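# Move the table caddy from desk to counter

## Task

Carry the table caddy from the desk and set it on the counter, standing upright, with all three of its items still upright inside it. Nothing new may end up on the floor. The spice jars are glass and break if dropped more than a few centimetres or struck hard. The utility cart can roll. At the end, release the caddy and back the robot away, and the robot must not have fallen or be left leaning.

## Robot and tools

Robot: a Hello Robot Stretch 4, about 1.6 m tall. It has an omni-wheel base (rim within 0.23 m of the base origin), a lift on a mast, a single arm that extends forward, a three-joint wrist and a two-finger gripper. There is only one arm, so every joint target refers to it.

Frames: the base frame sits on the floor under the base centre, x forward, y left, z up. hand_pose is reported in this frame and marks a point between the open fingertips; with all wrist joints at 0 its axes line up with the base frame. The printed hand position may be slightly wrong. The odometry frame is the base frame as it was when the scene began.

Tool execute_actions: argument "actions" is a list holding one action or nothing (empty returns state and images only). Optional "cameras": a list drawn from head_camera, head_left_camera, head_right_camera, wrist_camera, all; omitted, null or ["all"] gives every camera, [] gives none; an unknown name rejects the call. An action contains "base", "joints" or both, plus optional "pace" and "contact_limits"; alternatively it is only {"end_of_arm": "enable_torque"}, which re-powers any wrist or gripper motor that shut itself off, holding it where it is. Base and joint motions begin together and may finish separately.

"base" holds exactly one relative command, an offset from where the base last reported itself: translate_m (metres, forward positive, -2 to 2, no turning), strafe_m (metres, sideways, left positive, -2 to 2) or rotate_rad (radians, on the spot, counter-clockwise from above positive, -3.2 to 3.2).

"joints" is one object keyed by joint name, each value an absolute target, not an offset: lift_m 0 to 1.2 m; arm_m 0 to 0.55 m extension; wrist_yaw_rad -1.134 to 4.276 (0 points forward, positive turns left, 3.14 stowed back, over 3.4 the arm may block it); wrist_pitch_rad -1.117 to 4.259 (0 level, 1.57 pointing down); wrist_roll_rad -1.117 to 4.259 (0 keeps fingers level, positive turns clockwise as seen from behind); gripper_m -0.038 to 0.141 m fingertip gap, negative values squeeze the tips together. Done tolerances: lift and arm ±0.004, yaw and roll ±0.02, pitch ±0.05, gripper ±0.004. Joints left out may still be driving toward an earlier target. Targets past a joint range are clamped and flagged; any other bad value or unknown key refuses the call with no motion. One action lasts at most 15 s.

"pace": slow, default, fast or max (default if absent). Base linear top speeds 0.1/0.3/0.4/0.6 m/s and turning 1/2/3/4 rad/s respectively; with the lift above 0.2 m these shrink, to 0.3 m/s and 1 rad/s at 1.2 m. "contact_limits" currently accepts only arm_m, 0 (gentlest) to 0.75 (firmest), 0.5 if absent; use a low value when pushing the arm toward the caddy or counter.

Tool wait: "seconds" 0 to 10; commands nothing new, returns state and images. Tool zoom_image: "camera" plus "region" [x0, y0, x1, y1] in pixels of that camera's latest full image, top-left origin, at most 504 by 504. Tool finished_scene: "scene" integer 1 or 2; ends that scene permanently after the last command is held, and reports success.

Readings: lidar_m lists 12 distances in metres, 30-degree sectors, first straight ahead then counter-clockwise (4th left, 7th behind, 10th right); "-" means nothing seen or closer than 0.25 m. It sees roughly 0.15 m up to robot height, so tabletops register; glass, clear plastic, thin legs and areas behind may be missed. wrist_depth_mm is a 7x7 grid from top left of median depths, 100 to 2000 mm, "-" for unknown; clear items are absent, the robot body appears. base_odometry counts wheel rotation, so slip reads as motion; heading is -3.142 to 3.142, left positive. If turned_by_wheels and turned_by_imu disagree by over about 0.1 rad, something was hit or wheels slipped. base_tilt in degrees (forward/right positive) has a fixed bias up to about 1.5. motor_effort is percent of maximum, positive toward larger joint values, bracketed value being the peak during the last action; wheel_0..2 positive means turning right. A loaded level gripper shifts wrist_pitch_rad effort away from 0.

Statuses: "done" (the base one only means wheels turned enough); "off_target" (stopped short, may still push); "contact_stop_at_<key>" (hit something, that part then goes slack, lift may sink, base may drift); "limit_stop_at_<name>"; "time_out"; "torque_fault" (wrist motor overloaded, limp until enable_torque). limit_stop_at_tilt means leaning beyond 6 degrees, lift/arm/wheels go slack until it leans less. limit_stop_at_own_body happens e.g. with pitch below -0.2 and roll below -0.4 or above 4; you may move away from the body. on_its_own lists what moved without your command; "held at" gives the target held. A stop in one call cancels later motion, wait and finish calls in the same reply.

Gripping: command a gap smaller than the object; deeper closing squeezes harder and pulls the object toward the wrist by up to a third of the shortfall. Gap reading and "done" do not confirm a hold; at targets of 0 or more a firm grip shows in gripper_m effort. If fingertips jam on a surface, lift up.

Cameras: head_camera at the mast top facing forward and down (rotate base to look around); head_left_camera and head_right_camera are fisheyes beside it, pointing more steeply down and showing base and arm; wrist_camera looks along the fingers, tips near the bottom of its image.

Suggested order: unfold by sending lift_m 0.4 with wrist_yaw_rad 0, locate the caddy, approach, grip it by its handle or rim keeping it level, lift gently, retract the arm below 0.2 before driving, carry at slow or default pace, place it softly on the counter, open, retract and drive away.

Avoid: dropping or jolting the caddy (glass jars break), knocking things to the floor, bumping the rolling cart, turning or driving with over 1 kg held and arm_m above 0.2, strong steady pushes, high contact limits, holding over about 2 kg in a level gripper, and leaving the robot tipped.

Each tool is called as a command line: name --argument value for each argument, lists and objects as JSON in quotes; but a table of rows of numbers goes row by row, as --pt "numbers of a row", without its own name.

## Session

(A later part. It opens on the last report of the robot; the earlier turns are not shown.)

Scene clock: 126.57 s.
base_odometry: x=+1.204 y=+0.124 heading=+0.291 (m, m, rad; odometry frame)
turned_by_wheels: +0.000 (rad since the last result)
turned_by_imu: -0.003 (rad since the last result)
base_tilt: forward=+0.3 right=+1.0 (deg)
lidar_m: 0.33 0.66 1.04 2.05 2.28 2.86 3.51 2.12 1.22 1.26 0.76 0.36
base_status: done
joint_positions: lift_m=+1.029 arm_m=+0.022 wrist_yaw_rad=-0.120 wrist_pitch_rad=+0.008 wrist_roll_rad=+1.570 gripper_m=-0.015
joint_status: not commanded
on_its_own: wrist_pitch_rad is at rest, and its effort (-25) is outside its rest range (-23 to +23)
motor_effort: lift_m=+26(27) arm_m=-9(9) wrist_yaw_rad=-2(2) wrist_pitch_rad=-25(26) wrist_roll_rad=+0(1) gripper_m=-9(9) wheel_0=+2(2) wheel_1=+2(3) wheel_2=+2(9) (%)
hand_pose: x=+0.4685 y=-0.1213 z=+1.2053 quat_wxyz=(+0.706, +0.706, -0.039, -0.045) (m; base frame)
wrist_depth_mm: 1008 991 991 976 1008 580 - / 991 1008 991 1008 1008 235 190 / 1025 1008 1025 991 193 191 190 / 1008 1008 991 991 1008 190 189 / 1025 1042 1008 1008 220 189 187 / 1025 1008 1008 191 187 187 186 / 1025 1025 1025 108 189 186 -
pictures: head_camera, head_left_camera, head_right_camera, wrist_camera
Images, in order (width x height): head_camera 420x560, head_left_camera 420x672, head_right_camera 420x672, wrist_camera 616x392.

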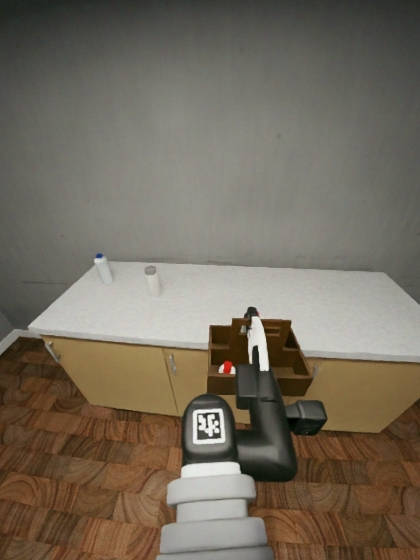

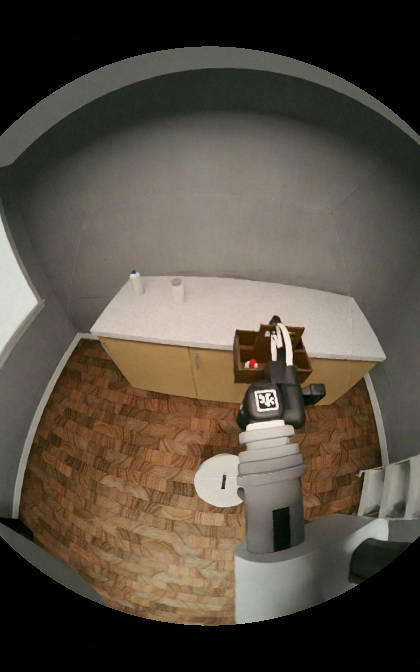

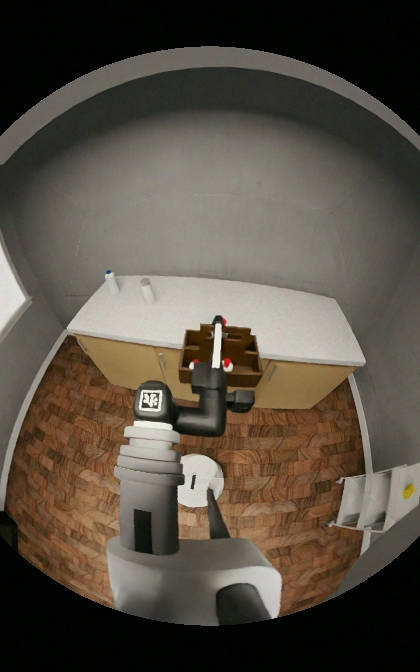

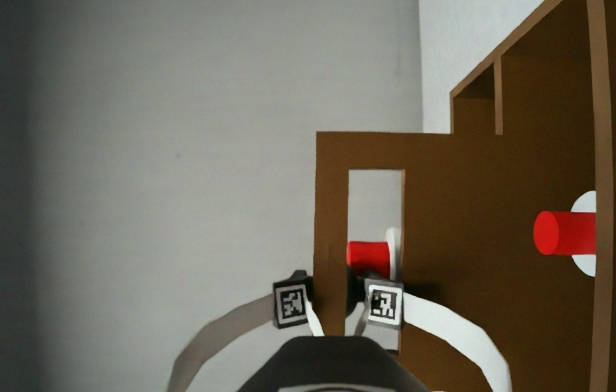

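execute_actions --actions '[{"base": {"translate_m": 0.25}, "joints": {"arm_m": 0.2, "lift_m": 0.96}}]'

Scene clock: 136.13 s.
base_odometry: x=+1.444 y=+0.196 heading=+0.291 (m, m, rad; odometry frame)
turned_by_wheels: +0.000 (rad since the last result)
turned_by_imu: +0.002 (rad since the last result)
base_tilt: forward=+0.4 right=+1.1 (deg)
lidar_m: 0.34 0.41 0.62 2.00 2.23 2.98 3.77 2.17 1.33 0.89 0.45 0.36
base_status: done
joint_positions: lift_m=+0.960 arm_m=+0.198 wrist_yaw_rad=-0.120 wrist_pitch_rad=+0.008 wrist_roll_rad=+1.570 gripper_m=-0.015
joint_status: all done
on_its_own: wrist_pitch_rad is at rest, and its effort (-25) is outside its rest range (-23 to +23)
motor_effort: lift_m=+19(26) arm_m=+9(11) wrist_yaw_rad=-1(2) wrist_pitch_rad=-25(26) wrist_roll_rad=+0(1) gripper_m=-11(10) wheel_0=+1(8) wheel_1=+2(7) wheel_2=+1(10) (%)
hand_pose: x=+0.6453 y=-0.1213 z=+1.1359 quat_wxyz=(+0.706, +0.706, -0.039, -0.045) (m; base frame)
wrist_depth_mm: 591 585 585 585 585 445 - / 585 585 585 585 580 232 193 / 591 591 591 585 195 193 191 / 591 591 591 585 585 191 190 / 597 591 591 591 220 190 188 / 597 597 591 191 187 189 188 / 597 597 597 108 189 187 -
pictures: head_camera, head_left_camera, head_right_camera, wrist_camera
Images, in order (width x height): head_camera 420x560, head_left_camera 420x672, head_right_camera 420x672, wrist_camera 616x392.

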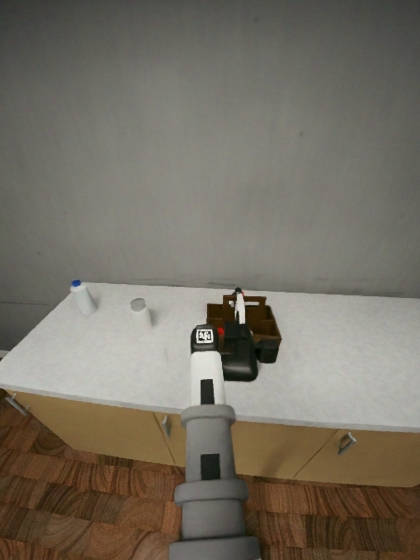

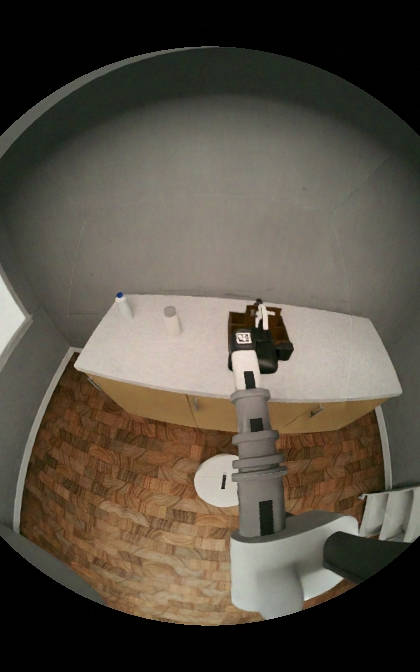

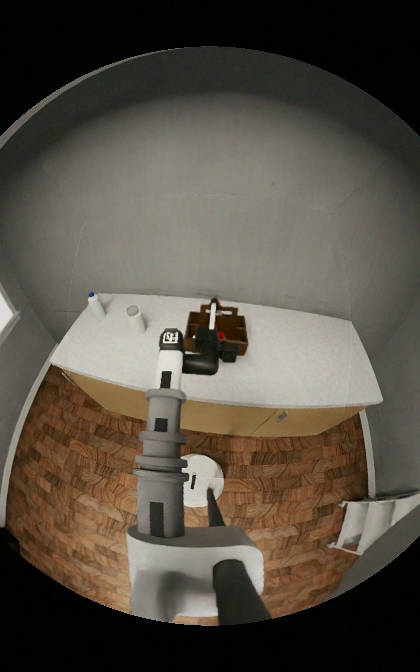

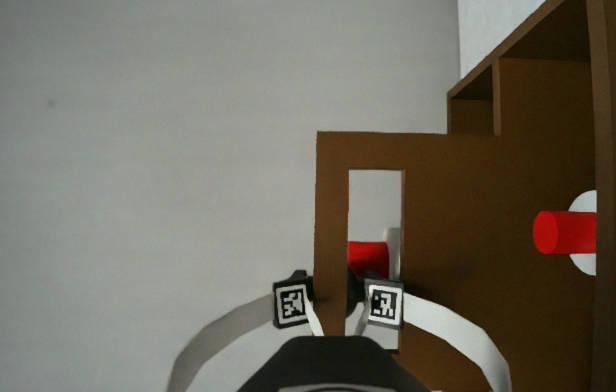

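execute_actions --actions '[{"joints": {"lift_m": 0.918}, "pace": "slow"}]' --cameras '["wrist_camera"]'

Scene clock: 140.87 s.
base_odometry: x=+1.444 y=+0.196 heading=+0.291 (m, m, rad; odometry frame)
turned_by_wheels: +0.000 (rad since the last result)
turned_by_imu: +0.001 (rad since the last result)
base_tilt: forward=+0.4 right=+0.9 (deg)
lidar_m: 0.34 0.38 0.62 2.01 2.25 2.97 3.77 2.16 1.33 0.90 0.44 0.35
base_status: not commanded
joint_positions: lift_m=+0.918 arm_m=+0.198 wrist_yaw_rad=-0.120 wrist_pitch_rad=+0.008 wrist_roll_rad=+1.570 gripper_m=-0.015
joint_status: all done
on_its_own: wrist_pitch_rad is at rest, and its effort (-24) is outside its rest range (-23 to +23)
motor_effort: lift_m=+19(19) arm_m=+9(8) wrist_yaw_rad=-1(3) wrist_pitch_rad=-24(25) wrist_roll_rad=+0(1) gripper_m=-10(10) wheel_0=+0(0) wheel_1=+2(3) wheel_2=+1(1) (%)
hand_pose: x=+0.6453 y=-0.1213 z=+1.0939 quat_wxyz=(+0.706, +0.706, -0.039, -0.045) (m; base frame)
wrist_depth_mm: 585 591 591 580 585 357 - / 591 591 585 580 580 226 193 / 585 591 585 591 194 193 193 / 597 591 591 591 580 193 192 / 597 591 597 591 220 191 191 / 591 591 591 191 187 190 190 / 603 603 597 108 191 190 -
pictures: wrist_camera
Images, in order (width x height): wrist_camera 616x392.

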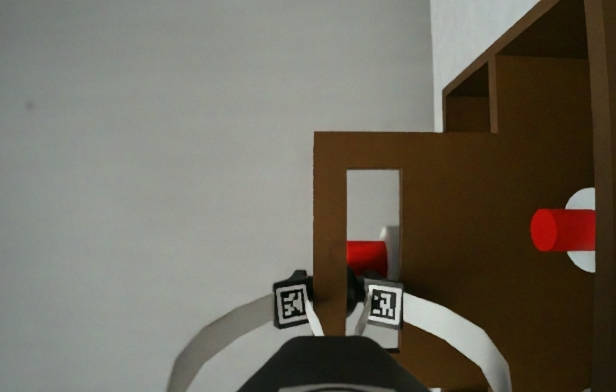

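execute_actions --actions '[{"joints": {"lift_m": 0.911}, "pace": "slow"}]' --cameras '["wrist_camera"]'

Scene clock: 142.83 s.
base_odometry: x=+1.444 y=+0.196 heading=+0.291 (m, m, rad; odometry frame)
turned_by_wheels: +0.000 (rad since the last result)
turned_by_imu: +0.000 (rad since the last result)
base_tilt: forward=+0.3 right=+1.1 (deg)
lidar_m: 0.36 0.40 0.61 2.01 2.20 2.96 3.77 2.16 1.33 0.90 0.43 0.35
base_status: not commanded
joint_positions: lift_m=+0.911 arm_m=+0.198 wrist_yaw_rad=-0.120 wrist_pitch_rad=+0.006 wrist_roll_rad=+1.570 gripper_m=-0.015
joint_status: all done
motor_effort: lift_m=+17(17) arm_m=+9(9) wrist_yaw_rad=-2(1) wrist_pitch_rad=-19(25) wrist_roll_rad=+1(0) gripper_m=-9(10) wheel_0=+1(1) wheel_1=+3(3) wheel_2=+1(1) (%)
hand_pose: x=+0.6453 y=-0.1213 z=+1.0876 quat_wxyz=(+0.706, +0.706, -0.040, -0.045) (m; base frame)
wrist_depth_mm: 591 585 585 585 580 336 - / 591 591 591 585 580 199 193 / 591 591 591 580 194 193 193 / 591 597 591 585 196 193 192 / 603 609 597 585 198 191 190 / 603 597 591 193 187 191 190 / 603 597 597 108 190 190 -
pictures: wrist_camera
Images, in order (width x height): wrist_camera 616x392.

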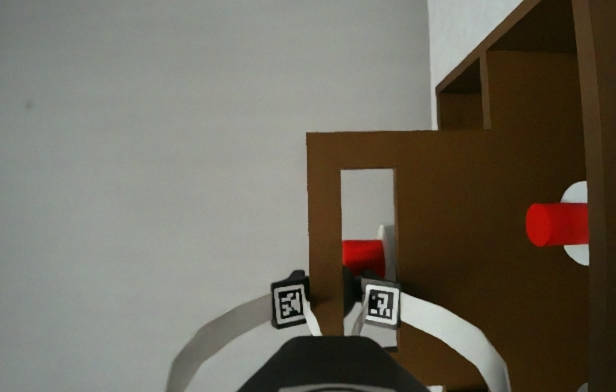

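execute_actions --actions '[{"joints": {"gripper_m": 0.03, "lift_m": 0.914}}]' --cameras '["wrist_camera"]'

zoom_image --camera "wrist_camera" --region '[240, 200, 440, 350]'

Scene clock: 147.30 s.
base_odometry: x=+1.444 y=+0.196 heading=+0.291 (m, m, rad; odometry frame)
turned_by_wheels: +0.000 (rad since the last result)
turned_by_imu: +0.001 (rad since the last result)
base_tilt: forward=+0.4 right=+1.0 (deg)
lidar_m: 0.34 0.38 0.63 2.00 2.23 2.99 3.76 2.16 1.34 0.89 0.45 0.35
base_status: not commanded
joint_positions: lift_m=+0.914 arm_m=+0.198 wrist_yaw_rad=-0.120 wrist_pitch_rad=+0.001 wrist_roll_rad=+1.570 gripper_m=+0.030
joint_status: all done
motor_effort: lift_m=+24(28) arm_m=+9(9) wrist_yaw_rad=+0(1) wrist_pitch_rad=-4(22) wrist_roll_rad=+0(1) gripper_m=-2(7) wheel_0=+1(1) wheel_1=+3(3) wheel_2=+1(1) (%)
hand_pose: x=+0.6452 y=-0.1214 z=+1.0917 quat_wxyz=(+0.706, +0.706, -0.042, -0.043) (m; base frame)
wrist_depth_mm: 591 591 585 580 574 362 - / 603 585 585 580 580 230 196 / 597 591 591 591 199 197 196 / 597 597 591 591 580 197 196 / 597 591 591 591 220 198 196 / 603 597 597 200 190 198 197 / 597 597 597 108 199 198 197
pictures: wrist_camera
Images, in order (width x height): wrist_camera 616x392.

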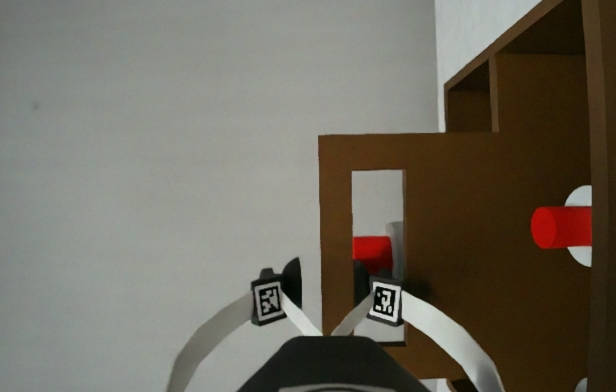

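Region (240, 200, 440, 350) of wrist_camera's 616x392 image, scaled by 2.520; it fills the top 378 rows of this view, and the rest is white.

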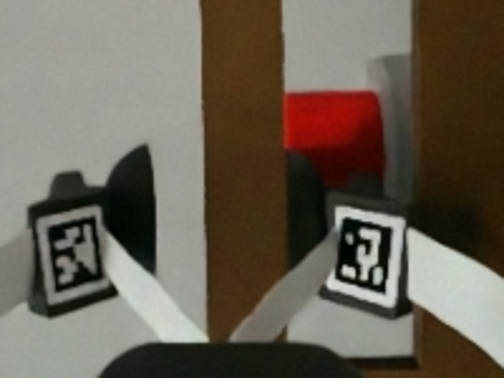

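execute_actions --actions '[{"joints": {"arm_m": 0.188, "lift_m": 0.912}, "pace": "slow"}]' --cameras '["wrist_camera"]'

zoom_image --camera "wrist_camera" --region '[240, 200, 440, 350]'

Scene clock: 150.60 s.
base_odometry: x=+1.444 y=+0.196 heading=+0.291 (m, m, rad; odometry frame)
turned_by_wheels: +0.000 (rad since the last result)
turned_by_imu: +0.001 (rad since the last result)
base_tilt: forward=+0.2 right=+1.0 (deg)
lidar_m: 0.34 0.40 0.62 2.00 2.24 2.94 3.75 2.17 1.31 0.90 0.45 0.35
base_status: not commanded
joint_positions: lift_m=+0.912 arm_m=+0.190 wrist_yaw_rad=-0.120 wrist_pitch_rad=+0.002 wrist_roll_rad=+1.570 gripper_m=+0.030
joint_status: all done
motor_effort: lift_m=+16(26) arm_m=-9(7) wrist_yaw_rad=+0(1) wrist_pitch_rad=-6(6) wrist_roll_rad=+0(0) gripper_m=-4(4) wheel_0=+0(1) wheel_1=+3(3) wheel_2=+1(1) (%)
hand_pose: x=+0.6365 y=-0.1214 z=+1.0901 quat_wxyz=(+0.706, +0.706, -0.042, -0.043) (m; base frame)
wrist_depth_mm: 603 603 597 591 591 359 - / 609 597 597 597 591 208 204 / 603 603 597 597 207 206 204 / 603 603 603 597 213 206 205 / 603 603 603 220 218 207 206 / 609 609 609 209 192 206 206 / 615 603 609 108 209 206 206
pictures: wrist_camera
Images, in order (width x height): wrist_camera 616x392.

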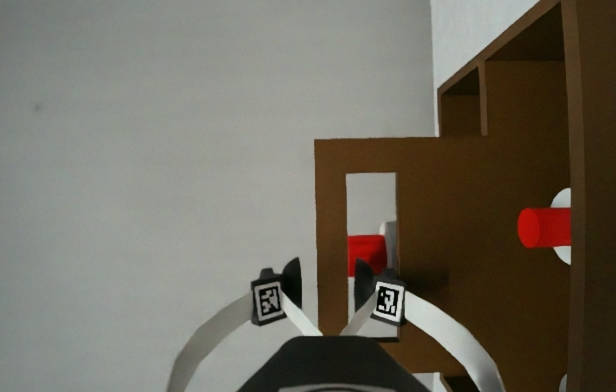

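Region (240, 200, 440, 350) of wrist_camera's 616x392 image, scaled by 2.520; it fills the top 378 rows of this view, and the rest is white.

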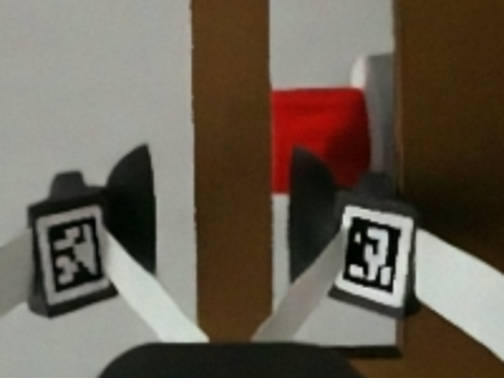

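Clear now. Retract and back away.

execute_actions --actions '[{"base": {"translate_m": -0.4}, "joints": {"arm_m": 0.0}}]' --cameras '["wrist_camera", "head_camera"]'

zoom_image --camera "head_camera" --region '[170, 230, 310, 340]'

Scene clock: 154.83 s.
base_odometry: x=+1.061 y=+0.081 heading=+0.291 (m, m, rad; odometry frame)
turned_by_wheels: +0.000 (rad since the last result)
turned_by_imu: +0.002 (rad since the last result)
base_tilt: forward=+0.3 right=+1.1 (deg)
lidar_m: 0.73 0.84 2.09 2.10 2.21 2.67 3.35 2.10 1.19 1.21 0.94 0.75
base_status: done
joint_positions: lift_m=+0.912 arm_m=+0.002 wrist_yaw_rad=-0.120 wrist_pitch_rad=+0.002 wrist_roll_rad=+1.570 gripper_m=+0.030
joint_status: all done
motor_effort: lift_m=+17(17) arm_m=-9(8) wrist_yaw_rad=-1(1) wrist_pitch_rad=-7(7) wrist_roll_rad=+1(1) gripper_m=-3(3) wheel_0=-1(8) wheel_1=-1(9) wheel_2=-1(10) (%)
hand_pose: x=+0.4484 y=-0.1214 z=+1.0899 quat_wxyz=(+0.706, +0.706, -0.042, -0.043) (m; base frame)
wrist_depth_mm: 1182 1160 1160 1160 768 525 525 / 1182 1160 1182 1160 778 525 525 / 1182 1182 1182 1160 809 530 525 / 1205 1160 1182 1182 699 535 530 / 1160 1182 1182 1182 707 539 535 / 1182 1205 1182 1182 191 539 544 / 1205 1205 1182 108 627 525 544
pictures: head_camera, wrist_camera
Images, in order (width x height): head_camera 420x560, wrist_camera 616x392.

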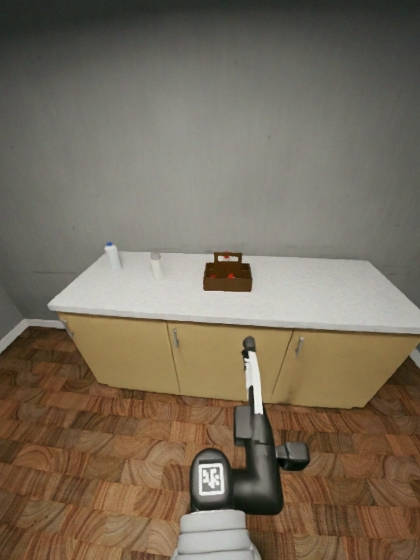

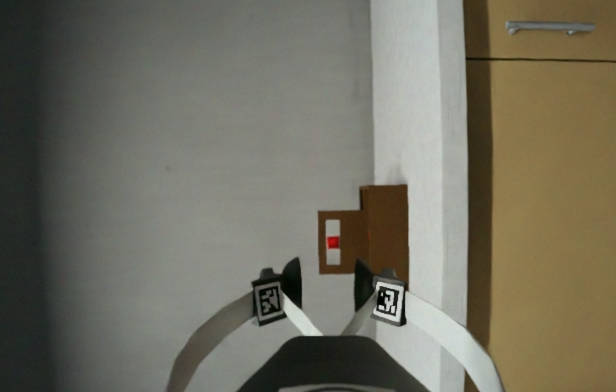

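Region (170, 230, 310, 340) of head_camera's 420x560 image, scaled by 3.600, with more detail than that image has; it fills the top 396 rows of this view, and the rest is white.

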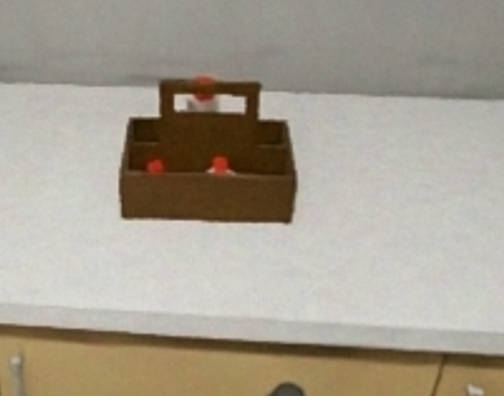

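finished_scene --scene 1

The scene is finished: the task was done.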